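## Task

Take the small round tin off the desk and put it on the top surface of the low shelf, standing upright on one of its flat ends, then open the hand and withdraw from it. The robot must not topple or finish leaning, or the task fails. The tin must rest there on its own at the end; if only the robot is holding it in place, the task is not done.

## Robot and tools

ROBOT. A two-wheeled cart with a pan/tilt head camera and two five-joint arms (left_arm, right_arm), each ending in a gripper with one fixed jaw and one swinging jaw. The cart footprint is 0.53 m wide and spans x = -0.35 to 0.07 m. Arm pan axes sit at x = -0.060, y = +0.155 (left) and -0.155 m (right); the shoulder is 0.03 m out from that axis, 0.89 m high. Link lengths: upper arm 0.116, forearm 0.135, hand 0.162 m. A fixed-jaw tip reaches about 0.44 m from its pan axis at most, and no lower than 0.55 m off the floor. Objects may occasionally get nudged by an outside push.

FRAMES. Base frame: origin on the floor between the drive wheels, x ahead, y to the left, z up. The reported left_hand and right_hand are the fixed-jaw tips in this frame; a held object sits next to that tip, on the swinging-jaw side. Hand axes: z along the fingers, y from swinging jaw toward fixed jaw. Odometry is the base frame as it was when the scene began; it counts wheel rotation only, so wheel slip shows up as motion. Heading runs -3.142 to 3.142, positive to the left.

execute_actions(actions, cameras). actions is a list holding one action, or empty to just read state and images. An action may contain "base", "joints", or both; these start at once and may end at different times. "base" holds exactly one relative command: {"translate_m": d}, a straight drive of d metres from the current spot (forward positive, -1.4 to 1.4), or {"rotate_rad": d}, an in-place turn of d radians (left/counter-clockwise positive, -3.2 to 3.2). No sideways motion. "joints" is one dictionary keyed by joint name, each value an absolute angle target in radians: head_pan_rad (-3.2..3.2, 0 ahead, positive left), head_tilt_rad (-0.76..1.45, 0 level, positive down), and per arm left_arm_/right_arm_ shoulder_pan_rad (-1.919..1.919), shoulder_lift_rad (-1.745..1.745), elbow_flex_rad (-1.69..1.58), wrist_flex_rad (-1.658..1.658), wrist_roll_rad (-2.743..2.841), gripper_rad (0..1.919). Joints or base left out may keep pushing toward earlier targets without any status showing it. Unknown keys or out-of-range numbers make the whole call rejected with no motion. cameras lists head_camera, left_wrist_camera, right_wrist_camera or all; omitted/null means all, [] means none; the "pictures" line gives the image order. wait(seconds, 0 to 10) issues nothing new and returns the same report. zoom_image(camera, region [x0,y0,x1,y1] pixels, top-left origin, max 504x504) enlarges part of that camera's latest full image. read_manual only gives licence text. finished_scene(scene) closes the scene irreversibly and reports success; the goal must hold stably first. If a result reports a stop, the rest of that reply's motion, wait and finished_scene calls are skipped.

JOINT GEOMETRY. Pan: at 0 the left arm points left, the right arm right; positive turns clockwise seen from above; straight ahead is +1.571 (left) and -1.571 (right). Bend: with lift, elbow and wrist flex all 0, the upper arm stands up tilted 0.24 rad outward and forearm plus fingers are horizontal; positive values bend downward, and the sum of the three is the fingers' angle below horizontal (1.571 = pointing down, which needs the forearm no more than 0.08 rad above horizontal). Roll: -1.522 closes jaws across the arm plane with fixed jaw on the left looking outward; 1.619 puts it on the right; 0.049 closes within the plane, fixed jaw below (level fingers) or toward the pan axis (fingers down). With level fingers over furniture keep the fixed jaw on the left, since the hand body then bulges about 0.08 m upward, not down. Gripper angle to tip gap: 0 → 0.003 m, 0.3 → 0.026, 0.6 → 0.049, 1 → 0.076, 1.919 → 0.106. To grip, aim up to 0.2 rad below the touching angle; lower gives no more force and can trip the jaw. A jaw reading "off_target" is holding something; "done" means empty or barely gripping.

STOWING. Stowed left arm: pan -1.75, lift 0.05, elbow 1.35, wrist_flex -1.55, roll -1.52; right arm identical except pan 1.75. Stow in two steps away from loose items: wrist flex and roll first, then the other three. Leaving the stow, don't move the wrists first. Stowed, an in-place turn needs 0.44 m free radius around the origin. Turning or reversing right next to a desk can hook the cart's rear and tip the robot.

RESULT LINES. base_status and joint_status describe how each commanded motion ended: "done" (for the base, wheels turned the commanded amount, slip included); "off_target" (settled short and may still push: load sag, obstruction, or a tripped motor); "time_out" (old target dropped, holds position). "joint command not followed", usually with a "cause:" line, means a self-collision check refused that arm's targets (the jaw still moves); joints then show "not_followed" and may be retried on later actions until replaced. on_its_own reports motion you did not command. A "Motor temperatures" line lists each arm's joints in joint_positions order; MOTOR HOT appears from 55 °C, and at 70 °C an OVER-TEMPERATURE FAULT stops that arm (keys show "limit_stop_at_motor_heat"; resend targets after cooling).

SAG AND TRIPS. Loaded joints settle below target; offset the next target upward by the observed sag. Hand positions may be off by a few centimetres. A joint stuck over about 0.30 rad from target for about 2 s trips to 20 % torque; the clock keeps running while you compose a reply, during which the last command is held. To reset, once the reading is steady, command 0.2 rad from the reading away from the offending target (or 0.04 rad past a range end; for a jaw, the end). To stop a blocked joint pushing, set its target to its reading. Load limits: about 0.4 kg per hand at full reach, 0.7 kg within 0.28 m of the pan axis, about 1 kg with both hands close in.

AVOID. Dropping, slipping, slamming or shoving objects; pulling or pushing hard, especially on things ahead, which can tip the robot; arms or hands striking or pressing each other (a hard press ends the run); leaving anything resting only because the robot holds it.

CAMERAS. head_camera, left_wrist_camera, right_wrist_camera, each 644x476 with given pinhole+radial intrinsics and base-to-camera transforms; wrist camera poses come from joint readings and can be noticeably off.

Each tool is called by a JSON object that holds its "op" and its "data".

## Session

{"op": "execute_actions", "data": {"actions": [{"joints":{"head_tilt_rad":0.4}}], "cameras": ["head_camera"]}}

Scene clock: 1.03 s.
Motor temperatures (°C, as the motors report them): left_arm=[30 30 30 35 29] | right_arm=[33 30 28 28 29]
base_odometry: x=+0.000 y=+0.000 heading=+0.000 (m, m, rad; odometry frame)
base_status: not commanded
joint_positions: head_pan_rad=-0.027 head_tilt_rad=+0.393 left_arm_shoulder_pan_rad=-1.751 left_arm_shoulder_lift_rad=+0.096 left_arm_elbow_flex_rad=+1.386 left_arm_wrist_flex_rad=-1.548 left_arm_wrist_roll_rad=-1.491 left_arm_gripper_rad=+1.920 right_arm_shoulder_pan_rad=+1.727 right_arm_shoulder_lift_rad=+0.039 right_arm_elbow_flex_rad=+1.394 right_arm_wrist_flex_rad=-1.472 right_arm_wrist_roll_rad=-1.517 right_arm_gripper_rad=+1.920
joint_status: all done
left_hand: x=-0.3010 y=+0.1031 z=+0.8797 quat_wxyz=(-0.055, -0.679, -0.072, +0.728) (m; base frame)
right_hand: x=-0.3050 y=-0.1241 z=+0.8784 quat_wxyz=(-0.058, +0.691, -0.053, -0.718) (m; base frame)
pictures: head_camera
camera_calibration (this result's frames):
head_camera: T_world_to_cam=[[-0.056481, -0.997902, 0.0316605, -0.0400173], [-0.372952, -0.00832775, -0.927813, 1.09823], [0.92613, -0.0642117, -0.371699, 0.460717], [0, 0, 0, 1]] pos_world=[-0.0193584, -0.00120411, 1.19146]
Images, in order (width x height): head_camera 644x476.

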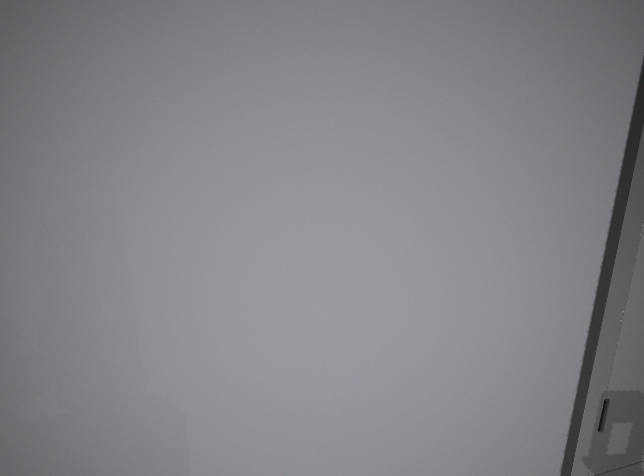

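{"op": "execute_actions", "data": {"actions": [{"joints":{"head_pan_rad":1.3}}], "cameras": ["head_camera"]}}

{"op": "execute_actions", "data": {"actions": [{"joints":{"head_pan_rad":2.3}}], "cameras": ["head_camera"]}}

{"op": "execute_actions", "data": {"actions": [{"joints":{"head_pan_rad":3.2}}], "cameras": ["head_camera"]}}

{"op": "execute_actions", "data": {"actions": [{"joints":{"head_pan_rad":-1.3}}], "cameras": ["head_camera"]}}

{"op": "execute_actions", "data": {"actions": [{"joints":{"head_pan_rad":-2.2}}], "cameras": ["head_camera"]}}

Scene clock: 4.73 s.
Motor temperatures (°C, as the motors report them): left_arm=[30 30 30 35 29] | right_arm=[33 30 28 28 29]
base_odometry: x=+0.000 y=+0.000 heading=+0.000 (m, m, rad; odometry frame)
base_status: not commanded
joint_positions: head_pan_rad=+1.290 head_tilt_rad=+0.393 left_arm_shoulder_pan_rad=-1.751 left_arm_shoulder_lift_rad=+0.096 left_arm_elbow_flex_rad=+1.386 left_arm_wrist_flex_rad=-1.548 left_arm_wrist_roll_rad=-1.491 left_arm_gripper_rad=+1.920 right_arm_shoulder_pan_rad=+1.727 right_arm_shoulder_lift_rad=+0.039 right_arm_elbow_flex_rad=+1.394 right_arm_wrist_flex_rad=-1.472 right_arm_wrist_roll_rad=-1.517 right_arm_gripper_rad=+1.920
joint_status: all done
left_hand: x=-0.3010 y=+0.1031 z=+0.8797 quat_wxyz=(-0.055, -0.679, -0.072, +0.728) (m; base frame)
right_hand: x=-0.3050 y=-0.1241 z=+0.8784 quat_wxyz=(-0.058, +0.691, -0.053, -0.718) (m; base frame)
pictures: head_camera
camera_calibration (this result's frames):
head_camera: T_world_to_cam=[[0.951644, -0.305567, 0.0316612, 0.0073638], [-0.0857165, -0.363086, -0.927805, 1.11172], [0.295002, 0.880226, -0.371721, 0.431079], [0, 0, 0, 1]] pos_world=[-0.0388844, 0.0264518, 1.19146]
Images, in order (width x height): head_camera 644x476.

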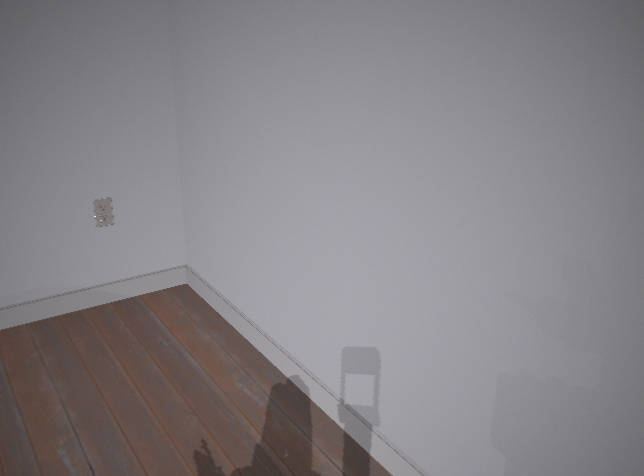

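Scene clock: 6.20 s.
Motor temperatures (°C, as the motors report them): left_arm=[30 30 30 35 29] | right_arm=[33 30 28 28 29]
base_odometry: x=+0.000 y=+0.000 heading=+0.000 (m, m, rad; odometry frame)
base_status: not commanded
joint_positions: head_pan_rad=+2.290 head_tilt_rad=+0.393 left_arm_shoulder_pan_rad=-1.751 left_arm_shoulder_lift_rad=+0.096 left_arm_elbow_flex_rad=+1.386 left_arm_wrist_flex_rad=-1.548 left_arm_wrist_roll_rad=-1.491 left_arm_gripper_rad=+1.920 right_arm_shoulder_pan_rad=+1.727 right_arm_shoulder_lift_rad=+0.039 right_arm_elbow_flex_rad=+1.394 right_arm_wrist_flex_rad=-1.472 right_arm_wrist_roll_rad=-1.517 right_arm_gripper_rad=+1.920
joint_status: all done
left_hand: x=-0.3010 y=+0.1031 z=+0.8797 quat_wxyz=(-0.055, -0.679, -0.072, +0.728) (m; base frame)
right_hand: x=-0.3050 y=-0.1241 z=+0.8784 quat_wxyz=(-0.058, +0.691, -0.053, -0.718) (m; base frame)
pictures: head_camera
camera_calibration (this result's frames):
head_camera: T_world_to_cam=[[0.771302, 0.635682, 0.0316613, -0.00111241], [0.259215, -0.268307, -0.927803, 1.12793], [-0.581293, 0.723823, -0.371724, 0.389897], [0, 0, 0, 1]] pos_world=[-0.0648736, 0.0211211, 1.19146]
Images, in order (width x height): head_camera 644x476.

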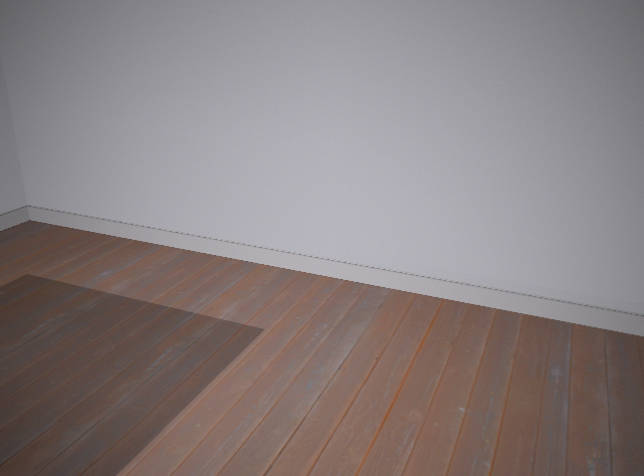

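Scene clock: 7.57 s.
Motor temperatures (°C, as the motors report them): left_arm=[30 30 30 35 29] | right_arm=[33 30 28 28 29]
base_odometry: x=+0.000 y=+0.000 heading=+0.000 (m, m, rad; odometry frame)
base_status: not commanded
joint_positions: head_pan_rad=+3.163 head_tilt_rad=+0.393 left_arm_shoulder_pan_rad=-1.751 left_arm_shoulder_lift_rad=+0.096 left_arm_elbow_flex_rad=+1.386 left_arm_wrist_flex_rad=-1.548 left_arm_wrist_roll_rad=-1.491 left_arm_gripper_rad=+1.920 right_arm_shoulder_pan_rad=+1.727 right_arm_shoulder_lift_rad=+0.039 right_arm_elbow_flex_rad=+1.394 right_arm_wrist_flex_rad=-1.472 right_arm_wrist_roll_rad=-1.517 right_arm_gripper_rad=+1.920
joint_status: head_pan_rad off_target (ended at +3.163, target +3.200)
joint sent to its limit — the command would take head_pan_rad past its upper limit, so that joint was sent only as far as its limit.
left_hand: x=-0.3010 y=+0.1031 z=+0.8797 quat_wxyz=(-0.055, -0.679, -0.072, +0.728) (m; base frame)
right_hand: x=-0.3050 y=-0.1241 z=+0.8784 quat_wxyz=(-0.058, +0.691, -0.053, -0.718) (m; base frame)
pictures: head_camera
camera_calibration (this result's frames):
head_camera: T_world_to_cam=[[0.00812927, 0.999466, 0.0316613, -0.0369816], [0.372139, 0.0263643, -0.927803, 1.13323], [-0.928141, 0.0193248, -0.371726, 0.373597], [0, 0, 0, 1]] pos_world=[-0.0746687, -0.000134798, 1.19146]
Images, in order (width x height): head_camera 644x476.

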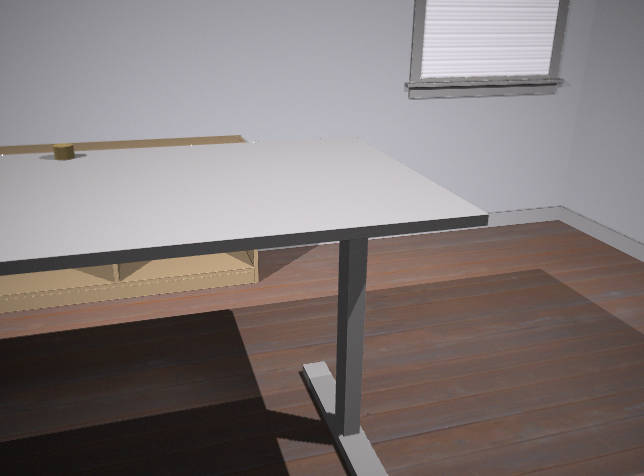

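Scene clock: 11.33 s.
Motor temperatures (°C, as the motors report them): left_arm=[30 30 30 35 29] | right_arm=[33 30 28 28 29]
base_odometry: x=+0.000 y=+0.000 heading=+0.000 (m, m, rad; odometry frame)
base_status: not commanded
joint_positions: head_pan_rad=-1.290 head_tilt_rad=+0.393 left_arm_shoulder_pan_rad=-1.751 left_arm_shoulder_lift_rad=+0.096 left_arm_elbow_flex_rad=+1.386 left_arm_wrist_flex_rad=-1.548 left_arm_wrist_roll_rad=-1.491 left_arm_gripper_rad=+1.920 right_arm_shoulder_pan_rad=+1.727 right_arm_shoulder_lift_rad=+0.039 right_arm_elbow_flex_rad=+1.394 right_arm_wrist_flex_rad=-1.472 right_arm_wrist_roll_rad=-1.517 right_arm_gripper_rad=+1.920
joint_status: all done
left_hand: x=-0.3010 y=+0.1031 z=+0.8797 quat_wxyz=(-0.055, -0.679, -0.072, +0.728) (m; base frame)
right_hand: x=-0.3050 y=-0.1241 z=+0.8784 quat_wxyz=(-0.058, +0.691, -0.053, -0.718) (m; base frame)
pictures: head_camera
camera_calibration (this result's frames):
head_camera: T_world_to_cam=[[-0.968205, -0.248148, 0.0316613, -0.0828693], [-0.120806, 0.352971, -0.927802, 1.11007], [0.219057, -0.902127, -0.371726, 0.427516], [0, 0, 0, 1]] pos_world=[-0.0397826, -0.0267111, 1.19146]
Images, in order (width x height): head_camera 644x476.

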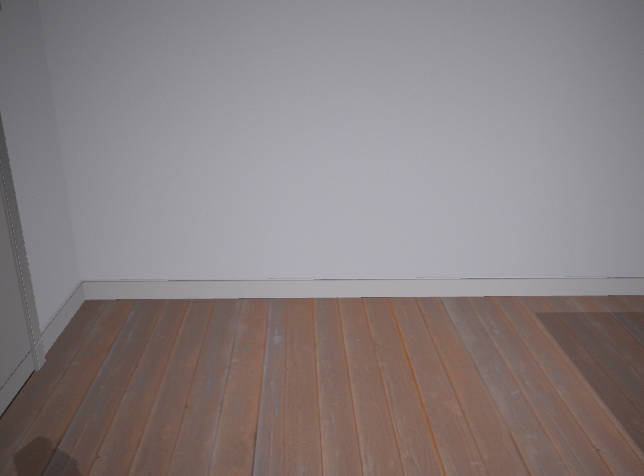

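Scene clock: 12.73 s.
Motor temperatures (°C, as the motors report them): left_arm=[30 30 30 35 29] | right_arm=[33 30 28 28 29]
base_odometry: x=+0.000 y=+0.000 heading=+0.000 (m, m, rad; odometry frame)
base_status: not commanded
joint_positions: head_pan_rad=-2.190 head_tilt_rad=+0.393 left_arm_shoulder_pan_rad=-1.751 left_arm_shoulder_lift_rad=+0.096 left_arm_elbow_flex_rad=+1.386 left_arm_wrist_flex_rad=-1.548 left_arm_wrist_roll_rad=-1.491 left_arm_gripper_rad=+1.920 right_arm_shoulder_pan_rad=+1.727 right_arm_shoulder_lift_rad=+0.039 right_arm_elbow_flex_rad=+1.394 right_arm_wrist_flex_rad=-1.472 right_arm_wrist_roll_rad=-1.517 right_arm_gripper_rad=+1.920
joint_status: all done
left_hand: x=-0.3010 y=+0.1031 z=+0.8797 quat_wxyz=(-0.055, -0.679, -0.072, +0.728) (m; base frame)
right_hand: x=-0.3050 y=-0.1241 z=+0.8784 quat_wxyz=(-0.058, +0.691, -0.053, -0.718) (m; base frame)
pictures: head_camera
camera_calibration (this result's frames):
head_camera: T_world_to_cam=[[-0.796227, 0.604169, 0.0316613, -0.0747863], [0.201398, 0.314041, -0.927802, 1.12521], [-0.570493, -0.732365, -0.371726, 0.390407], [0, 0, 0, 1]] pos_world=[-0.0634371, -0.0222575, 1.19146]
Images, in order (width x height): head_camera 644x476.

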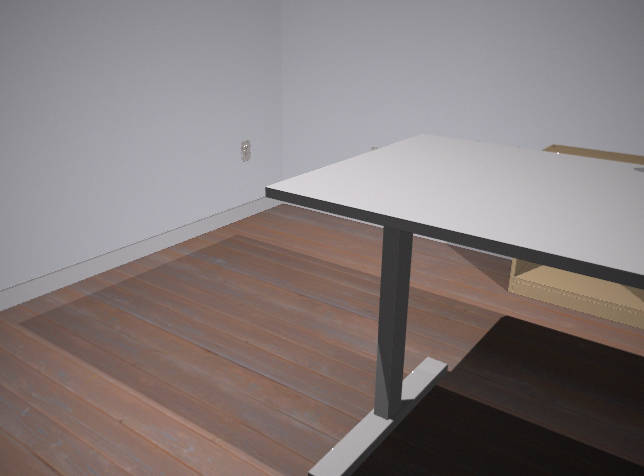

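{"op": "execute_actions", "data": {"actions": [{"base":{"rotate_rad":-0.83},"joints":{"head_pan_rad":0,"head_tilt_rad":0.6}}], "cameras": []}}

{"op": "execute_actions", "data": {"actions": [{"base":{"translate_m":-1.4}}], "cameras": []}}

{"op": "execute_actions", "data": {"actions": [{"base":{"rotate_rad":1.15}}], "cameras": []}}

{"op": "execute_actions", "data": {"actions": [{"base":{"translate_m":-1.4}}], "cameras": []}}

{"op": "execute_actions", "data": {"actions": [{"base":{"translate_m":-0.18}}], "cameras": []}}

{"op": "execute_actions", "data": {"actions": [{"base":{"rotate_rad":-1.57}}], "cameras": ["head_camera"]}}

Scene clock: 20.10 s.
Motor temperatures (°C, as the motors report them): left_arm=[30 30 30 35 29] | right_arm=[33 30 28 28 29]
base_odometry: x=-0.001 y=+0.000 heading=-0.829 (m, m, rad; odometry frame)
base_status: done
joint_positions: head_pan_rad=-0.010 head_tilt_rad=+0.594 left_arm_shoulder_pan_rad=-1.751 left_arm_shoulder_lift_rad=+0.096 left_arm_elbow_flex_rad=+1.386 left_arm_wrist_flex_rad=-1.548 left_arm_wrist_roll_rad=-1.491 left_arm_gripper_rad=+1.920 right_arm_shoulder_pan_rad=+1.727 right_arm_shoulder_lift_rad=+0.039 right_arm_elbow_flex_rad=+1.394 right_arm_wrist_flex_rad=-1.472 right_arm_wrist_roll_rad=-1.517 right_arm_gripper_rad=+1.920
joint_status: all done
left_hand: x=-0.3010 y=+0.1031 z=+0.8797 quat_wxyz=(-0.055, -0.679, -0.072, +0.728) (m; base frame)
right_hand: x=-0.3050 y=-0.1241 z=+0.8784 quat_wxyz=(-0.058, +0.691, -0.053, -0.718) (m; base frame)
pictures: none
No camera images: the call's "cameras" was empty. Leave "cameras" out to get every camera's image.

Scene clock: 27.97 s.
Motor temperatures (°C, as the motors report them): left_arm=[30 30 30 35 29] | right_arm=[33 30 28 28 29]
base_odometry: x=-0.944 y=+1.034 heading=-0.831 (m, m, rad; odometry frame)
base_status: done
joint_positions: head_pan_rad=-0.010 head_tilt_rad=+0.594 left_arm_shoulder_pan_rad=-1.751 left_arm_shoulder_lift_rad=+0.096 left_arm_elbow_flex_rad=+1.386 left_arm_wrist_flex_rad=-1.548 left_arm_wrist_roll_rad=-1.491 left_arm_gripper_rad=+1.920 right_arm_shoulder_pan_rad=+1.727 right_arm_shoulder_lift_rad=+0.039 right_arm_elbow_flex_rad=+1.394 right_arm_wrist_flex_rad=-1.472 right_arm_wrist_roll_rad=-1.517 right_arm_gripper_rad=+1.920
joint_status: not commanded
left_hand: x=-0.3010 y=+0.1031 z=+0.8797 quat_wxyz=(-0.055, -0.679, -0.072, +0.728) (m; base frame)
right_hand: x=-0.3050 y=-0.1241 z=+0.8784 quat_wxyz=(-0.058, +0.691, -0.053, -0.718) (m; base frame)
pictures: none
No camera images: the call's "cameras" was empty. Leave "cameras" out to get every camera's image.

Scene clock: 30.10 s.
Motor temperatures (°C, as the motors report them): left_arm=[30 30 30 35 29] | right_arm=[33 30 28 28 29]
base_odometry: x=-0.945 y=+1.035 heading=+0.318 (m, m, rad; odometry frame)
base_status: done
joint_positions: head_pan_rad=-0.010 head_tilt_rad=+0.594 left_arm_shoulder_pan_rad=-1.751 left_arm_shoulder_lift_rad=+0.096 left_arm_elbow_flex_rad=+1.386 left_arm_wrist_flex_rad=-1.548 left_arm_wrist_roll_rad=-1.491 left_arm_gripper_rad=+1.920 right_arm_shoulder_pan_rad=+1.727 right_arm_shoulder_lift_rad=+0.039 right_arm_elbow_flex_rad=+1.394 right_arm_wrist_flex_rad=-1.472 right_arm_wrist_roll_rad=-1.517 right_arm_gripper_rad=+1.920
joint_status: not commanded
left_hand: x=-0.3010 y=+0.1031 z=+0.8797 quat_wxyz=(-0.055, -0.679, -0.072, +0.728) (m; base frame)
right_hand: x=-0.3050 y=-0.1241 z=+0.8784 quat_wxyz=(-0.058, +0.691, -0.053, -0.718) (m; base frame)
pictures: none
No camera images: the call's "cameras" was empty. Leave "cameras" out to get every camera's image.

Scene clock: 37.97 s.
Motor temperatures (°C, as the motors report them): left_arm=[30 30 30 35 29] | right_arm=[33 30 28 28 29]
base_odometry: x=-2.273 y=+0.594 heading=+0.321 (m, m, rad; odometry frame)
base_status: done
joint_positions: head_pan_rad=-0.010 head_tilt_rad=+0.594 left_arm_shoulder_pan_rad=-1.751 left_arm_shoulder_lift_rad=+0.096 left_arm_elbow_flex_rad=+1.386 left_arm_wrist_flex_rad=-1.548 left_arm_wrist_roll_rad=-1.491 left_arm_gripper_rad=+1.920 right_arm_shoulder_pan_rad=+1.727 right_arm_shoulder_lift_rad=+0.039 right_arm_elbow_flex_rad=+1.394 right_arm_wrist_flex_rad=-1.472 right_arm_wrist_roll_rad=-1.517 right_arm_gripper_rad=+1.920
joint_status: not commanded
left_hand: x=-0.3010 y=+0.1031 z=+0.8797 quat_wxyz=(-0.055, -0.679, -0.072, +0.728) (m; base frame)
right_hand: x=-0.3050 y=-0.1241 z=+0.8784 quat_wxyz=(-0.058, +0.691, -0.053, -0.718) (m; base frame)
pictures: none
No camera images: the call's "cameras" was empty. Leave "cameras" out to get every camera's image.

Scene clock: 39.80 s.
Motor temperatures (°C, as the motors report them): left_arm=[30 30 30 35 29] | right_arm=[33 30 28 28 29]
base_odometry: x=-2.444 y=+0.537 heading=+0.322 (m, m, rad; odometry frame)
base_status: done
joint_positions: head_pan_rad=-0.010 head_tilt_rad=+0.594 left_arm_shoulder_pan_rad=-1.751 left_arm_shoulder_lift_rad=+0.096 left_arm_elbow_flex_rad=+1.386 left_arm_wrist_flex_rad=-1.548 left_arm_wrist_roll_rad=-1.491 left_arm_gripper_rad=+1.920 right_arm_shoulder_pan_rad=+1.727 right_arm_shoulder_lift_rad=+0.039 right_arm_elbow_flex_rad=+1.394 right_arm_wrist_flex_rad=-1.472 right_arm_wrist_roll_rad=-1.517 right_arm_gripper_rad=+1.920
joint_status: not commanded
left_hand: x=-0.3010 y=+0.1031 z=+0.8797 quat_wxyz=(-0.055, -0.679, -0.072, +0.728) (m; base frame)
right_hand: x=-0.3050 y=-0.1241 z=+0.8784 quat_wxyz=(-0.058, +0.691, -0.053, -0.718) (m; base frame)
pictures: none
No camera images: the call's "cameras" was empty. Leave "cameras" out to get every camera's image.

Scene clock: 42.47 s.
Motor temperatures (°C, as the motors report them): left_arm=[30 30 30 35 29] | right_arm=[33 30 28 28 29]
base_odometry: x=-2.445 y=+0.536 heading=-1.247 (m, m, rad; odometry frame)
base_status: done
joint_positions: head_pan_rad=-0.010 head_tilt_rad=+0.594 left_arm_shoulder_pan_rad=-1.751 left_arm_shoulder_lift_rad=+0.096 left_arm_elbow_flex_rad=+1.386 left_arm_wrist_flex_rad=-1.548 left_arm_wrist_roll_rad=-1.491 left_arm_gripper_rad=+1.920 right_arm_shoulder_pan_rad=+1.727 right_arm_shoulder_lift_rad=+0.039 right_arm_elbow_flex_rad=+1.394 right_arm_wrist_flex_rad=-1.472 right_arm_wrist_roll_rad=-1.517 right_arm_gripper_rad=+1.920
joint_status: not commanded
left_hand: x=-0.3010 y=+0.1031 z=+0.8797 quat_wxyz=(-0.055, -0.679, -0.072, +0.728) (m; base frame)
right_hand: x=-0.3050 y=-0.1241 z=+0.8784 quat_wxyz=(-0.058, +0.691, -0.053, -0.718) (m; base frame)
pictures: head_camera
camera_calibration (this result's frames):
head_camera: T_world_to_cam=[[-0.0328699, -0.998775, 0.036991, -0.0450431], [-0.550574, -0.0127944, -0.834689, 0.982692], [0.834139, -0.0478024, -0.549479, 0.661018], [0, 0, 0, 1]] pos_world=[-0.0118172, -0.000816686, 1.18512]
Images, in order (width x height): head_camera 644x476.

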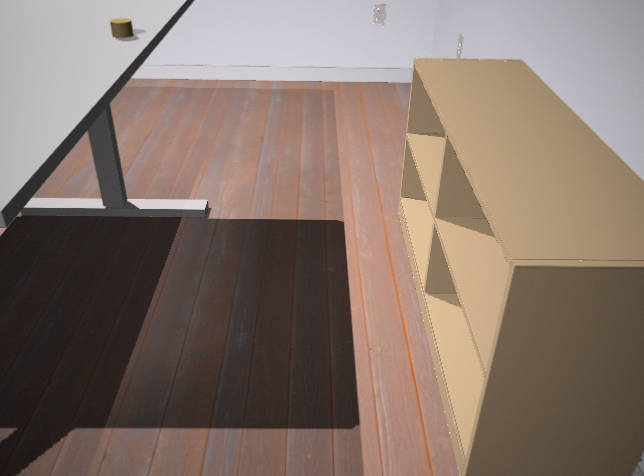

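{"op": "execute_actions", "data": {"actions": [{"base":{"translate_m":1.4},"joints":{"left_arm_shoulder_pan_rad":1.0,"left_arm_shoulder_lift_rad":-0.3,"left_arm_elbow_flex_rad":0.3}}], "cameras": []}}

{"op": "execute_actions", "data": {"actions": [{"base":{"translate_m":0.12},"joints":{"head_pan_rad":1.4,"head_tilt_rad":0.9}}], "cameras": ["head_camera"]}}

Scene clock: 52.27 s.
Motor temperatures (°C, as the motors report them): left_arm=[30 30 30 35 29] | right_arm=[33 30 28 28 29]
base_odometry: x=-1.999 y=-0.791 heading=-1.244 (m, m, rad; odometry frame)
base_status: done
joint_positions: head_pan_rad=-0.010 head_tilt_rad=+0.594 left_arm_shoulder_pan_rad=+0.993 left_arm_shoulder_lift_rad=-0.269 left_arm_elbow_flex_rad=+0.331 left_arm_wrist_flex_rad=-1.548 left_arm_wrist_roll_rad=-1.491 left_arm_gripper_rad=+1.920 right_arm_shoulder_pan_rad=+1.727 right_arm_shoulder_lift_rad=+0.039 right_arm_elbow_flex_rad=+1.394 right_arm_wrist_flex_rad=-1.472 right_arm_wrist_roll_rad=-1.517 right_arm_gripper_rad=+1.920
joint_status: all done
left_hand: x=+0.0834 y=+0.2578 z=+1.1668 quat_wxyz=(+0.962, -0.013, +0.040, +0.270) (m; base frame)
right_hand: x=-0.3050 y=-0.1241 z=+0.8784 quat_wxyz=(-0.058, +0.691, -0.053, -0.718) (m; base frame)
pictures: none
No camera images: the call's "cameras" was empty. Leave "cameras" out to get every camera's image.

Scene clock: 54.00 s.
Motor temperatures (°C, as the motors report them): left_arm=[30 30 30 35 29] | right_arm=[33 30 28 28 29]
base_odometry: x=-1.960 y=-0.905 heading=-1.246 (m, m, rad; odometry frame)
base_status: done
joint_positions: head_pan_rad=+1.390 head_tilt_rad=+0.895 left_arm_shoulder_pan_rad=+0.993 left_arm_shoulder_lift_rad=-0.271 left_arm_elbow_flex_rad=+0.331 left_arm_wrist_flex_rad=-1.548 left_arm_wrist_roll_rad=-1.491 left_arm_gripper_rad=+1.920 right_arm_shoulder_pan_rad=+1.727 right_arm_shoulder_lift_rad=+0.039 right_arm_elbow_flex_rad=+1.394 right_arm_wrist_flex_rad=-1.472 right_arm_wrist_roll_rad=-1.517 right_arm_gripper_rad=+1.920
joint_status: all done
left_hand: x=+0.0831 y=+0.2575 z=+1.1671 quat_wxyz=(+0.962, -0.012, +0.039, +0.270) (m; base frame)
right_hand: x=-0.3050 y=-0.1241 z=+0.8784 quat_wxyz=(-0.058, +0.691, -0.053, -0.718) (m; base frame)
pictures: head_camera
camera_calibration (this result's frames):
head_camera: T_world_to_cam=[[0.980798, -0.190424, 0.0421286, -0.00331407], [-0.121, -0.763557, -0.634303, 0.772238], [0.152954, 0.617025, -0.771936, 0.885051], [0, 0, 0, 1]] pos_world=[-0.0386804, 0.042918, 1.17317]
Images, in order (width x height): head_camera 644x476.

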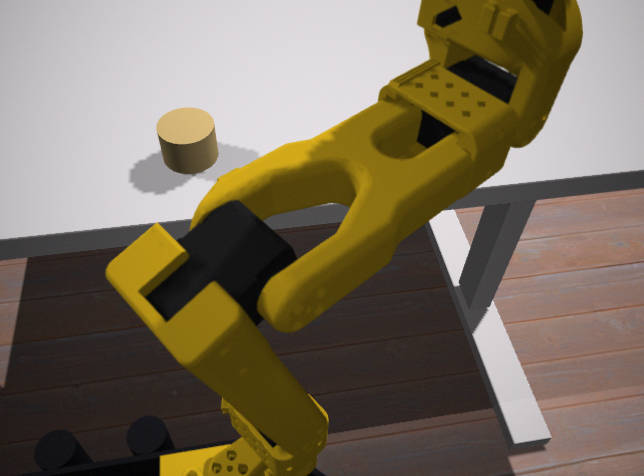

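{"op": "execute_actions", "data": {"actions": [{"joints":{"left_arm_shoulder_pan_rad":-0.14,"left_arm_shoulder_lift_rad":0.45,"left_arm_elbow_flex_rad":-0.47,"left_arm_wrist_flex_rad":0.85,"left_arm_wrist_roll_rad":-1.52}}], "cameras": ["left_wrist_camera"]}}

{"op": "execute_actions", "data": {"actions": [{"joints":{"left_arm_shoulder_lift_rad":0.78,"left_arm_wrist_flex_rad":0.53}}], "cameras": ["left_wrist_camera"]}}

Scene clock: 58.67 s.
Motor temperatures (°C, as the motors report them): left_arm=[30 30 30 35 29] | right_arm=[33 30 28 28 29]
base_odometry: x=-1.960 y=-0.905 heading=-1.246 (m, m, rad; odometry frame)
base_status: not commanded
joint_positions: head_pan_rad=+1.390 head_tilt_rad=+0.895 left_arm_shoulder_pan_rad=-0.133 left_arm_shoulder_lift_rad=+0.465 left_arm_elbow_flex_rad=-0.433 left_arm_wrist_flex_rad=+0.841 left_arm_wrist_roll_rad=-1.514 left_arm_gripper_rad=+1.920 right_arm_shoulder_pan_rad=+1.727 right_arm_shoulder_lift_rad=+0.039 right_arm_elbow_flex_rad=+1.394 right_arm_wrist_flex_rad=-1.472 right_arm_wrist_roll_rad=-1.517 right_arm_gripper_rad=+1.920
joint_status: all done
left_hand: x=-0.1133 y=+0.4947 z=+0.8597 quat_wxyz=(+0.226, -0.710, +0.616, +0.256) (m; base frame)
right_hand: x=-0.3050 y=-0.1241 z=+0.8784 quat_wxyz=(-0.058, +0.691, -0.053, -0.718) (m; base frame)
pictures: left_wrist_camera
camera_calibration (this result's frames):
left_wrist_camera: T_world_to_cam=[[0.990996, 0.132866, -0.0165318, 0.0571227], [0.129055, -0.98078, -0.146341, 0.649511], [-0.0356578, 0.14289, -0.989096, 0.844264], [0, 0, 0, 1]] pos_world=[-0.110327, 0.508801, 0.931053]
Images, in order (width x height): left_wrist_camera 644x476.

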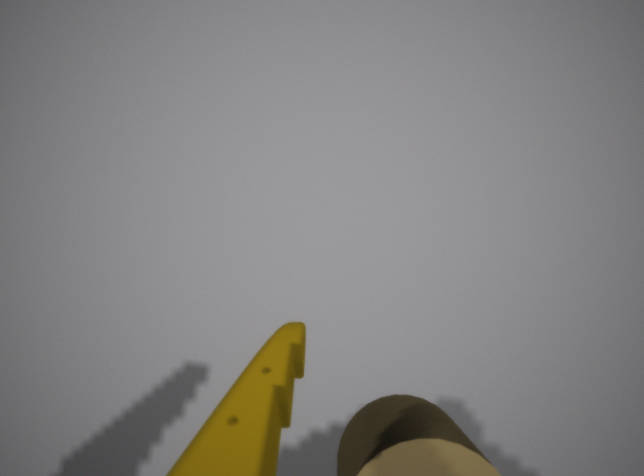

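Scene clock: 59.67 s.
Motor temperatures (°C, as the motors report them): left_arm=[30 30 30 35 29] | right_arm=[33 30 28 28 29]
base_odometry: x=-1.960 y=-0.905 heading=-1.246 (m, m, rad; odometry frame)
base_status: not commanded
joint_positions: head_pan_rad=+1.390 head_tilt_rad=+0.895 left_arm_shoulder_pan_rad=-0.133 left_arm_shoulder_lift_rad=+0.748 left_arm_elbow_flex_rad=-0.472 left_arm_wrist_flex_rad=+0.532 left_arm_wrist_roll_rad=-1.516 left_arm_gripper_rad=+1.920 right_arm_shoulder_pan_rad=+1.727 right_arm_shoulder_lift_rad=+0.039 right_arm_elbow_flex_rad=+1.394 right_arm_wrist_flex_rad=-1.472 right_arm_wrist_roll_rad=-1.517 right_arm_gripper_rad=+1.920
joint_status: all done
left_hand: x=-0.1167 y=+0.5202 z=+0.8096 quat_wxyz=(+0.246, -0.700, +0.609, +0.279) (m; base frame)
right_hand: x=-0.3050 y=-0.1241 z=+0.8784 quat_wxyz=(-0.058, +0.691, -0.053, -0.718) (m; base frame)
pictures: left_wrist_camera
camera_calibration (this result's frames):
left_wrist_camera: T_world_to_cam=[[0.990981, 0.132845, -0.0175472, 0.0571229], [0.126193, -0.969257, -0.211223, 0.713758], [-0.0450678, 0.207104, -0.97728, 0.746898], [0, 0, 0, 1]] pos_world=[-0.113018, 0.529541, 0.881693]
Images, in order (width x height): left_wrist_camera 644x476.

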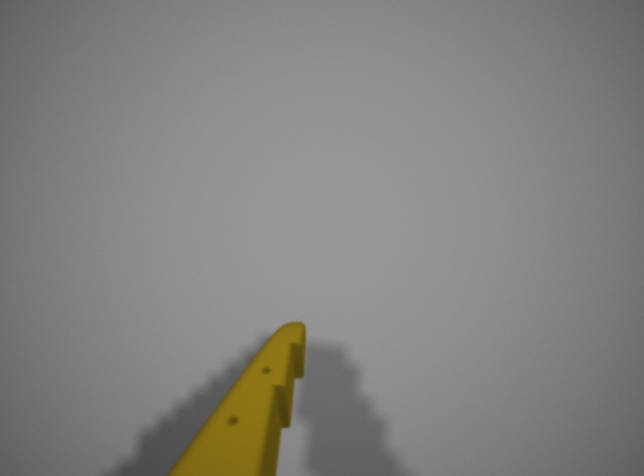

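{"op": "execute_actions", "data": {"actions": [{"joints":{"left_arm_shoulder_lift_rad":0.4}}], "cameras": []}}

{"op": "execute_actions", "data": {"actions": [{"joints":{"left_arm_shoulder_lift_rad":0.1,"left_arm_elbow_flex_rad":0.1,"left_arm_wrist_flex_rad":0.7}}], "cameras": ["left_wrist_camera","head_camera"]}}

Scene clock: 62.37 s.
Motor temperatures (°C, as the motors report them): left_arm=[30 30 30 35 29] | right_arm=[33 30 28 28 29]
base_odometry: x=-1.960 y=-0.905 heading=-1.246 (m, m, rad; odometry frame)
base_status: not commanded
joint_positions: head_pan_rad=+1.390 head_tilt_rad=+0.895 left_arm_shoulder_pan_rad=-0.133 left_arm_shoulder_lift_rad=+0.458 left_arm_elbow_flex_rad=-0.462 left_arm_wrist_flex_rad=+0.532 left_arm_wrist_roll_rad=-1.516 left_arm_gripper_rad=+1.920 right_arm_shoulder_pan_rad=+1.727 right_arm_shoulder_lift_rad=+0.039 right_arm_elbow_flex_rad=+1.394 right_arm_wrist_flex_rad=-1.472 right_arm_wrist_roll_rad=-1.517 right_arm_gripper_rad=+1.920
joint_status: all done
left_hand: x=-0.1179 y=+0.5294 z=+0.9075 quat_wxyz=(+0.330, -0.654, +0.569, +0.374) (m; base frame)
right_hand: x=-0.3050 y=-0.1241 z=+0.8784 quat_wxyz=(-0.058, +0.691, -0.053, -0.718) (m; base frame)
pictures: none
No camera images: the call's "cameras" was empty. Leave "cameras" out to get every camera's image.

Scene clock: 63.57 s.
Motor temperatures (°C, as the motors report them): left_arm=[30 30 30 35 29] | right_arm=[33 30 28 28 29]
base_odometry: x=-1.960 y=-0.905 heading=-1.246 (m, m, rad; odometry frame)
base_status: not commanded
joint_positions: head_pan_rad=+1.390 head_tilt_rad=+0.895 left_arm_shoulder_pan_rad=-0.133 left_arm_shoulder_lift_rad=+0.148 left_arm_elbow_flex_rad=+0.105 left_arm_wrist_flex_rad=+0.693 left_arm_wrist_roll_rad=-1.516 left_arm_gripper_rad=+1.920 right_arm_shoulder_pan_rad=+1.727 right_arm_shoulder_lift_rad=+0.039 right_arm_elbow_flex_rad=+1.394 right_arm_wrist_flex_rad=-1.472 right_arm_wrist_roll_rad=-1.517 right_arm_gripper_rad=+1.920
joint_status: all done
left_hand: x=-0.1075 y=+0.4516 z=+0.8422 quat_wxyz=(+0.203, -0.718, +0.624, +0.231) (m; base frame)
right_hand: x=-0.3050 y=-0.1241 z=+0.8784 quat_wxyz=(-0.058, +0.691, -0.053, -0.718) (m; base frame)
pictures: head_camera, left_wrist_camera
camera_calibration (this result's frames):
head_camera: T_world_to_cam=[[0.980802, -0.190403, 0.0421287, -0.00331399], [-0.120985, -0.763565, -0.634296, 0.772231], [0.15294, 0.617021, -0.771942, 0.885057], [0, 0, 0, 1]] pos_world=[-0.0386812, 0.0429184, 1.17317]
left_wrist_camera: T_world_to_cam=[[0.991302, 0.130451, -0.0173961, 0.0586915], [0.128817, -0.988851, -0.0746992, 0.547218], [-0.0269467, 0.0718086, -0.997054, 0.873063], [0, 0, 0, 1]] pos_world=[-0.105146, 0.470767, 0.912389]
Images, in order (width x height): head_camera 644x476, left_wrist_camera 644x476.

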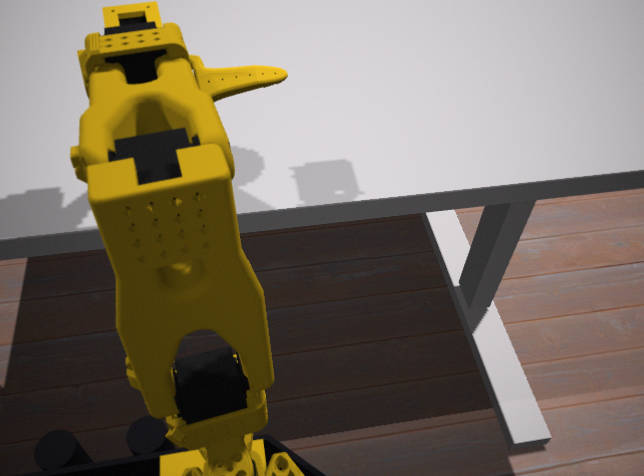

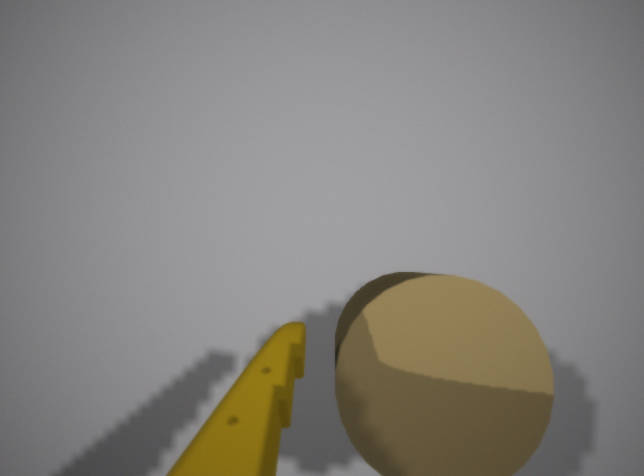

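{"op": "execute_actions", "data": {"actions": [{"joints":{"left_arm_shoulder_lift_rad":0.21,"left_arm_elbow_flex_rad":0.25,"left_arm_wrist_flex_rad":0.5}}], "cameras": ["left_wrist_camera"]}}

{"op": "execute_actions", "data": {"actions": [{"joints":{"left_arm_gripper_rad":0.6}}], "cameras": ["left_wrist_camera"]}}

Scene clock: 66.33 s.
Motor temperatures (°C, as the motors report them): left_arm=[30 30 30 35 29] | right_arm=[33 30 28 28 29]
base_odometry: x=-1.960 y=-0.905 heading=-1.246 (m, m, rad; odometry frame)
base_status: not commanded
joint_positions: head_pan_rad=+1.390 head_tilt_rad=+0.895 left_arm_shoulder_pan_rad=-0.133 left_arm_shoulder_lift_rad=+0.208 left_arm_elbow_flex_rad=+0.246 left_arm_wrist_flex_rad=+0.510 left_arm_wrist_roll_rad=-1.516 left_arm_gripper_rad=+1.920 right_arm_shoulder_pan_rad=+1.727 right_arm_shoulder_lift_rad=+0.039 right_arm_elbow_flex_rad=+1.394 right_arm_wrist_flex_rad=-1.472 right_arm_wrist_roll_rad=-1.517 right_arm_gripper_rad=+1.920
joint_status: all done
left_hand: x=-0.1069 y=+0.4472 z=+0.8119 quat_wxyz=(+0.197, -0.720, +0.626, +0.224) (m; base frame)
right_hand: x=-0.3050 y=-0.1241 z=+0.8784 quat_wxyz=(-0.058, +0.691, -0.053, -0.718) (m; base frame)
pictures: left_wrist_camera
camera_calibration (this result's frames):
left_wrist_camera: T_world_to_cam=[[0.991345, 0.130134, -0.0173508, 0.0582638], [0.128978, -0.990046, -0.0563314, 0.526136], [-0.0245087, 0.0536059, -0.998261, 0.852574], [0, 0, 0, 1]] pos_world=[-0.104724, 0.467614, 0.88174]
Images, in order (width x height): left_wrist_camera 644x476.

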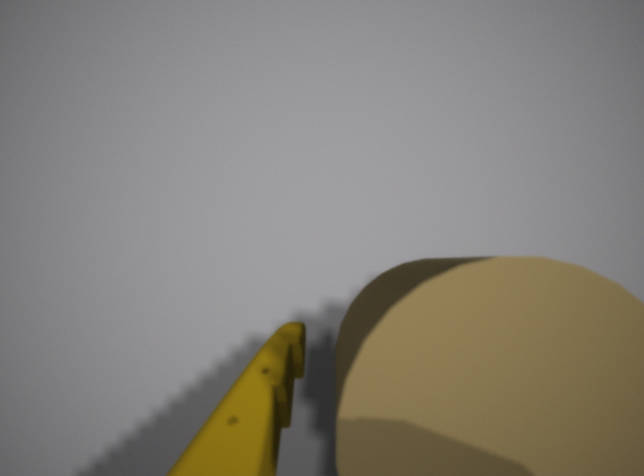

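Scene clock: 67.53 s.
Motor temperatures (°C, as the motors report them): left_arm=[30 30 30 35 29] | right_arm=[33 30 28 28 29]
base_odometry: x=-1.960 y=-0.905 heading=-1.246 (m, m, rad; odometry frame)
base_status: not commanded
joint_positions: head_pan_rad=+1.390 head_tilt_rad=+0.895 left_arm_shoulder_pan_rad=-0.133 left_arm_shoulder_lift_rad=+0.208 left_arm_elbow_flex_rad=+0.246 left_arm_wrist_flex_rad=+0.510 left_arm_wrist_roll_rad=-1.516 left_arm_gripper_rad=+0.610 right_arm_shoulder_pan_rad=+1.727 right_arm_shoulder_lift_rad=+0.039 right_arm_elbow_flex_rad=+1.394 right_arm_wrist_flex_rad=-1.472 right_arm_wrist_roll_rad=-1.517 right_arm_gripper_rad=+1.920
joint_status: all done
left_hand: x=-0.1069 y=+0.4472 z=+0.8119 quat_wxyz=(+0.197, -0.720, +0.626, +0.224) (m; base frame)
right_hand: x=-0.3050 y=-0.1241 z=+0.8784 quat_wxyz=(-0.058, +0.691, -0.053, -0.718) (m; base frame)
pictures: left_wrist_camera
camera_calibration (this result's frames):
left_wrist_camera: T_world_to_cam=[[0.991345, 0.130134, -0.0173508, 0.0582638], [0.128978, -0.990046, -0.0563314, 0.526136], [-0.0245087, 0.0536059, -0.998261, 0.852574], [0, 0, 0, 1]] pos_world=[-0.104724, 0.467614, 0.88174]
Images, in order (width x height): left_wrist_camera 644x476.

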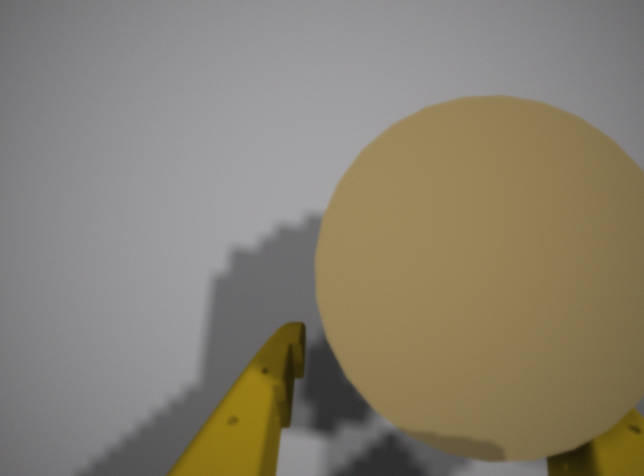

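{"op": "execute_actions", "data": {"actions": [{"joints":{"left_arm_gripper_rad":1.9,"left_arm_shoulder_lift_rad":0.3,"left_arm_elbow_flex_rad":-0.1,"left_arm_wrist_flex_rad":0.75}}], "cameras": []}}

{"op": "execute_actions", "data": {"actions": [{"joints":{"left_arm_shoulder_lift_rad":0.53,"left_arm_elbow_flex_rad":-0.18,"left_arm_wrist_flex_rad":0.59}}], "cameras": ["left_wrist_camera"]}}

Scene clock: 70.23 s.
Motor temperatures (°C, as the motors report them): left_arm=[30 30 30 35 29] | right_arm=[33 30 28 28 29]
base_odometry: x=-1.960 y=-0.905 heading=-1.246 (m, m, rad; odometry frame)
base_status: not commanded
joint_positions: head_pan_rad=+1.390 head_tilt_rad=+0.895 left_arm_shoulder_pan_rad=-0.133 left_arm_shoulder_lift_rad=+0.310 left_arm_elbow_flex_rad=-0.065 left_arm_wrist_flex_rad=+0.740 left_arm_wrist_roll_rad=-1.516 left_arm_gripper_rad=+1.890 right_arm_shoulder_pan_rad=+1.727 right_arm_shoulder_lift_rad=+0.039 right_arm_elbow_flex_rad=+1.394 right_arm_wrist_flex_rad=-1.472 right_arm_wrist_roll_rad=-1.517 right_arm_gripper_rad=+1.920
joint_status: all done
left_hand: x=-0.1091 y=+0.4632 z=+0.8310 quat_wxyz=(+0.191, -0.723, +0.628, +0.216) (m; base frame)
right_hand: x=-0.3050 y=-0.1241 z=+0.8784 quat_wxyz=(-0.058, +0.691, -0.053, -0.718) (m; base frame)
pictures: none
No camera images: the call's "cameras" was empty. Leave "cameras" out to get every camera's image.

Scene clock: 71.10 s.
Motor temperatures (°C, as the motors report them): left_arm=[30 30 30 35 29] | right_arm=[33 30 28 28 29]
base_odometry: x=-1.960 y=-0.905 heading=-1.246 (m, m, rad; odometry frame)
base_status: not commanded
joint_positions: head_pan_rad=+1.390 head_tilt_rad=+0.895 left_arm_shoulder_pan_rad=-0.133 left_arm_shoulder_lift_rad=+0.510 left_arm_elbow_flex_rad=-0.179 left_arm_wrist_flex_rad=+0.596 left_arm_wrist_roll_rad=-1.516 left_arm_gripper_rad=+1.891 right_arm_shoulder_pan_rad=+1.727 right_arm_shoulder_lift_rad=+0.039 right_arm_elbow_flex_rad=+1.394 right_arm_wrist_flex_rad=-1.472 right_arm_wrist_roll_rad=-1.517 right_arm_gripper_rad=+1.920
joint_status: all done
left_hand: x=-0.1121 y=+0.4862 z=+0.8111 quat_wxyz=(+0.209, -0.716, +0.622, +0.237) (m; base frame)
right_hand: x=-0.3050 y=-0.1241 z=+0.8784 quat_wxyz=(-0.058, +0.691, -0.053, -0.718) (m; base frame)
pictures: left_wrist_camera
camera_calibration (this result's frames):
left_wrist_camera: T_world_to_cam=[[0.99126, 0.130769, -0.0174355, 0.0581033], [0.128612, -0.987321, -0.0930417, 0.593744], [-0.0293814, 0.0899861, -0.99551, 0.829083], [0, 0, 0, 1]] pos_world=[-0.109599, 0.504012, 0.881616]
Images, in order (width x height): left_wrist_camera 644x476.

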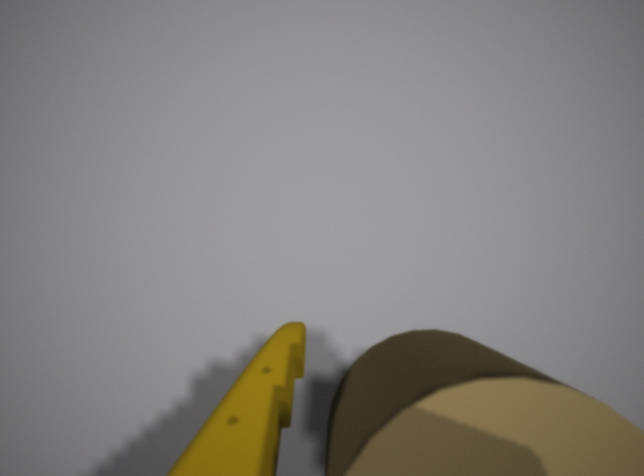

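{"op": "execute_actions", "data": {"actions": [{"joints":{"left_arm_shoulder_lift_rad":0.58,"left_arm_elbow_flex_rad":-0.1,"left_arm_wrist_flex_rad":0.55}}], "cameras": ["left_wrist_camera"]}}

{"op": "execute_actions", "data": {"actions": [{"joints":{"left_arm_gripper_rad":0.55}}], "cameras": ["left_wrist_camera"]}}

Scene clock: 72.97 s.
Motor temperatures (°C, as the motors report them): left_arm=[30 30 30 35 29] | right_arm=[33 30 28 28 29]
base_odometry: x=-1.960 y=-0.905 heading=-1.246 (m, m, rad; odometry frame)
base_status: not commanded
joint_positions: head_pan_rad=+1.390 head_tilt_rad=+0.895 left_arm_shoulder_pan_rad=-0.133 left_arm_shoulder_lift_rad=+0.521 left_arm_elbow_flex_rad=-0.160 left_arm_wrist_flex_rad=+0.549 left_arm_wrist_roll_rad=-1.516 left_arm_gripper_rad=+1.891 right_arm_shoulder_pan_rad=+1.727 right_arm_shoulder_lift_rad=+0.039 right_arm_elbow_flex_rad=+1.394 right_arm_wrist_flex_rad=-1.472 right_arm_wrist_roll_rad=-1.517 right_arm_gripper_rad=+1.920
joint_status: all done
left_hand: x=-0.1124 y=+0.4882 z=+0.8082 quat_wxyz=(+0.215, -0.714, +0.620, +0.244) (m; base frame)
right_hand: x=-0.3050 y=-0.1241 z=+0.8784 quat_wxyz=(-0.058, +0.691, -0.053, -0.718) (m; base frame)
pictures: left_wrist_camera
camera_calibration (this result's frames):
left_wrist_camera: T_world_to_cam=[[0.991217, 0.131087, -0.017469, 0.0579251], [0.128363, -0.985456, -0.111353, 0.609399], [-0.0318118, 0.108132, -0.993627, 0.815433], [0, 0, 0, 1]] pos_world=[-0.1097, 0.504768, 0.879107]
Images, in order (width x height): left_wrist_camera 644x476.

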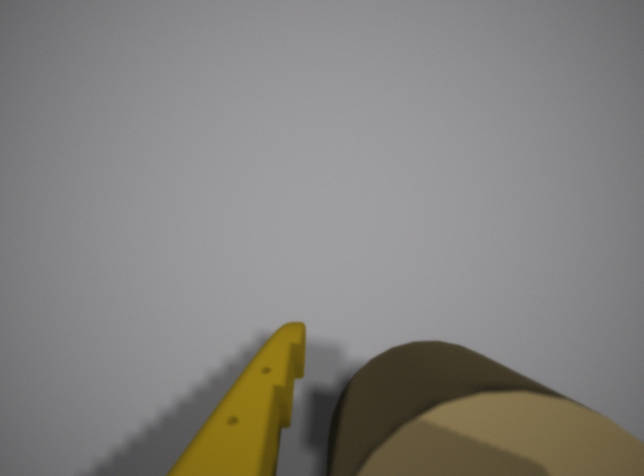

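Scene clock: 74.17 s.
Motor temperatures (°C, as the motors report them): left_arm=[30 30 30 35 29] | right_arm=[33 30 28 28 29]
base_odometry: x=-1.960 y=-0.905 heading=-1.246 (m, m, rad; odometry frame)
base_status: not commanded
joint_positions: head_pan_rad=+1.390 head_tilt_rad=+0.895 left_arm_shoulder_pan_rad=-0.133 left_arm_shoulder_lift_rad=+0.521 left_arm_elbow_flex_rad=-0.160 left_arm_wrist_flex_rad=+0.549 left_arm_wrist_roll_rad=-1.516 left_arm_gripper_rad=+0.707 right_arm_shoulder_pan_rad=+1.727 right_arm_shoulder_lift_rad=+0.039 right_arm_elbow_flex_rad=+1.394 right_arm_wrist_flex_rad=-1.472 right_arm_wrist_roll_rad=-1.517 right_arm_gripper_rad=+1.920
joint_status: left_arm_gripper_rad off_target (ended at +0.707, target +0.550)
left_hand: x=-0.1124 y=+0.4882 z=+0.8082 quat_wxyz=(+0.215, -0.714, +0.620, +0.244) (m; base frame)
right_hand: x=-0.3050 y=-0.1241 z=+0.8784 quat_wxyz=(-0.058, +0.691, -0.053, -0.718) (m; base frame)
pictures: left_wrist_camera
camera_calibration (this result's frames):
left_wrist_camera: T_world_to_cam=[[0.991217, 0.131087, -0.017469, 0.0579251], [0.128363, -0.985456, -0.111353, 0.609399], [-0.0318118, 0.108132, -0.993627, 0.815433], [0, 0, 0, 1]] pos_world=[-0.1097, 0.504768, 0.879107]
Images, in order (width x height): left_wrist_camera 644x476.

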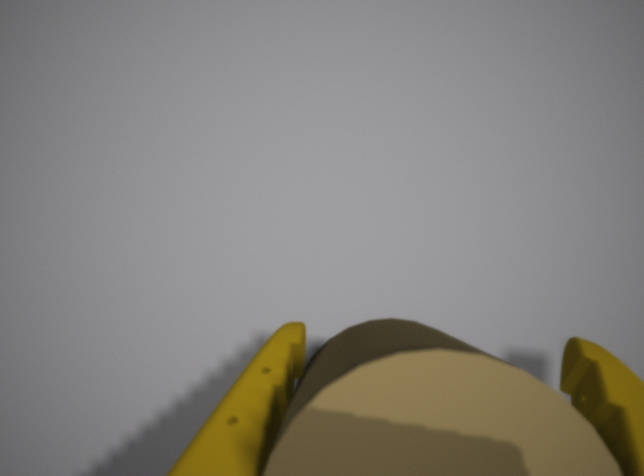

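{"op": "execute_actions", "data": {"actions": [{"joints":{"left_arm_shoulder_lift_rad":0.0,"left_arm_elbow_flex_rad":0.3}}], "cameras": []}}

{"op": "execute_actions", "data": {"actions": [{"base":{"translate_m":-1.19},"joints":{"left_arm_shoulder_pan_rad":1.45,"head_pan_rad":0,"head_tilt_rad":0.9}}], "cameras": []}}

{"op": "execute_actions", "data": {"actions": [{"base":{"rotate_rad":-1.0}}], "cameras": ["head_camera"]}}

Scene clock: 77.73 s.
Motor temperatures (°C, as the motors report them): left_arm=[30 30 30 35 29] | right_arm=[33 30 28 28 29]
base_odometry: x=-1.960 y=-0.905 heading=-1.246 (m, m, rad; odometry frame)
base_status: not commanded
joint_positions: head_pan_rad=+1.390 head_tilt_rad=+0.895 left_arm_shoulder_pan_rad=-0.133 left_arm_shoulder_lift_rad=+0.048 left_arm_elbow_flex_rad=+0.305 left_arm_wrist_flex_rad=+0.544 left_arm_wrist_roll_rad=-1.516 left_arm_gripper_rad=+0.706 right_arm_shoulder_pan_rad=+1.727 right_arm_shoulder_lift_rad=+0.039 right_arm_elbow_flex_rad=+1.394 right_arm_wrist_flex_rad=-1.472 right_arm_wrist_roll_rad=-1.517 right_arm_gripper_rad=+1.920
joint_status: all done
left_hand: x=-0.1064 y=+0.4436 z=+0.8378 quat_wxyz=(+0.219, -0.712, +0.619, +0.248) (m; base frame)
right_hand: x=-0.3050 y=-0.1241 z=+0.8784 quat_wxyz=(-0.058, +0.691, -0.053, -0.718) (m; base frame)
pictures: none
No camera images: the call's "cameras" was empty. Leave "cameras" out to get every camera's image.

Scene clock: 84.53 s.
Motor temperatures (°C, as the motors report them): left_arm=[30 30 31 35 29] | right_arm=[33 30 28 28 29]
base_odometry: x=-2.339 y=+0.223 heading=-1.248 (m, m, rad; odometry frame)
base_status: done
joint_positions: head_pan_rad=+0.010 head_tilt_rad=+0.895 left_arm_shoulder_pan_rad=+1.442 left_arm_shoulder_lift_rad=+0.047 left_arm_elbow_flex_rad=+0.306 left_arm_wrist_flex_rad=+0.544 left_arm_wrist_roll_rad=-1.516 left_arm_gripper_rad=+0.706 right_arm_shoulder_pan_rad=+1.727 right_arm_shoulder_lift_rad=+0.039 right_arm_elbow_flex_rad=+1.394 right_arm_wrist_flex_rad=-1.472 right_arm_wrist_roll_rad=-1.517 right_arm_gripper_rad=+1.920
joint_status: all done
left_hand: x=+0.2286 y=+0.2001 z=+0.8379 quat_wxyz=(+0.330, -0.064, +0.942, +0.020) (m; base frame)
right_hand: x=-0.3050 y=-0.1241 z=+0.8784 quat_wxyz=(-0.058, +0.691, -0.053, -0.718) (m; base frame)
pictures: none
No camera images: the call's "cameras" was empty. Leave "cameras" out to get every camera's image.

Scene clock: 86.50 s.
Motor temperatures (°C, as the motors report them): left_arm=[30 30 31 35 29] | right_arm=[33 30 28 28 29]
base_odometry: x=-2.339 y=+0.224 heading=-2.247 (m, m, rad; odometry frame)
base_status: done
joint_positions: head_pan_rad=+0.010 head_tilt_rad=+0.895 left_arm_shoulder_pan_rad=+1.444 left_arm_shoulder_lift_rad=+0.047 left_arm_elbow_flex_rad=+0.306 left_arm_wrist_flex_rad=+0.544 left_arm_wrist_roll_rad=-1.516 left_arm_gripper_rad=+0.706 right_arm_shoulder_pan_rad=+1.727 right_arm_shoulder_lift_rad=+0.039 right_arm_elbow_flex_rad=+1.394 right_arm_wrist_flex_rad=-1.472 right_arm_wrist_roll_rad=-1.517 right_arm_gripper_rad=+1.920
joint_status: not commanded
left_hand: x=+0.2287 y=+0.1996 z=+0.8379 quat_wxyz=(+0.330, -0.063, +0.942, +0.020) (m; base frame)
right_hand: x=-0.3050 y=-0.1241 z=+0.8784 quat_wxyz=(-0.058, +0.691, -0.053, -0.718) (m; base frame)
pictures: head_camera
camera_calibration (this result's frames):
head_camera: T_world_to_cam=[[-0.00106105, -0.999112, 0.0421289, -0.0494617], [-0.772666, -0.0259249, -0.634284, 0.741588], [0.634812, -0.0332246, -0.771952, 0.907716], [0, 0, 0, 1]] pos_world=[-0.00328255, -0.0000337438, 1.17317]
Images, in order (width x height): head_camera 644x476.

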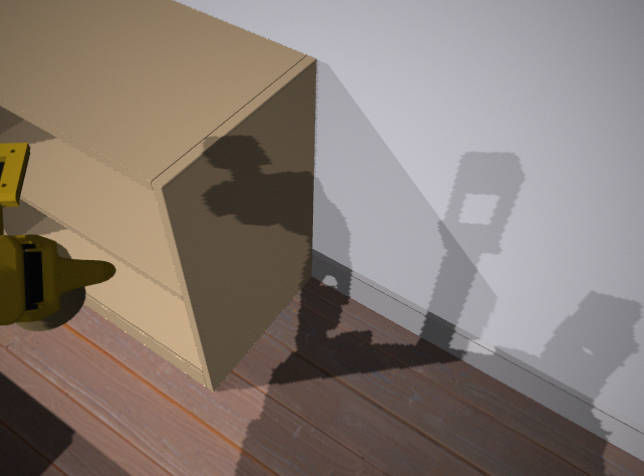

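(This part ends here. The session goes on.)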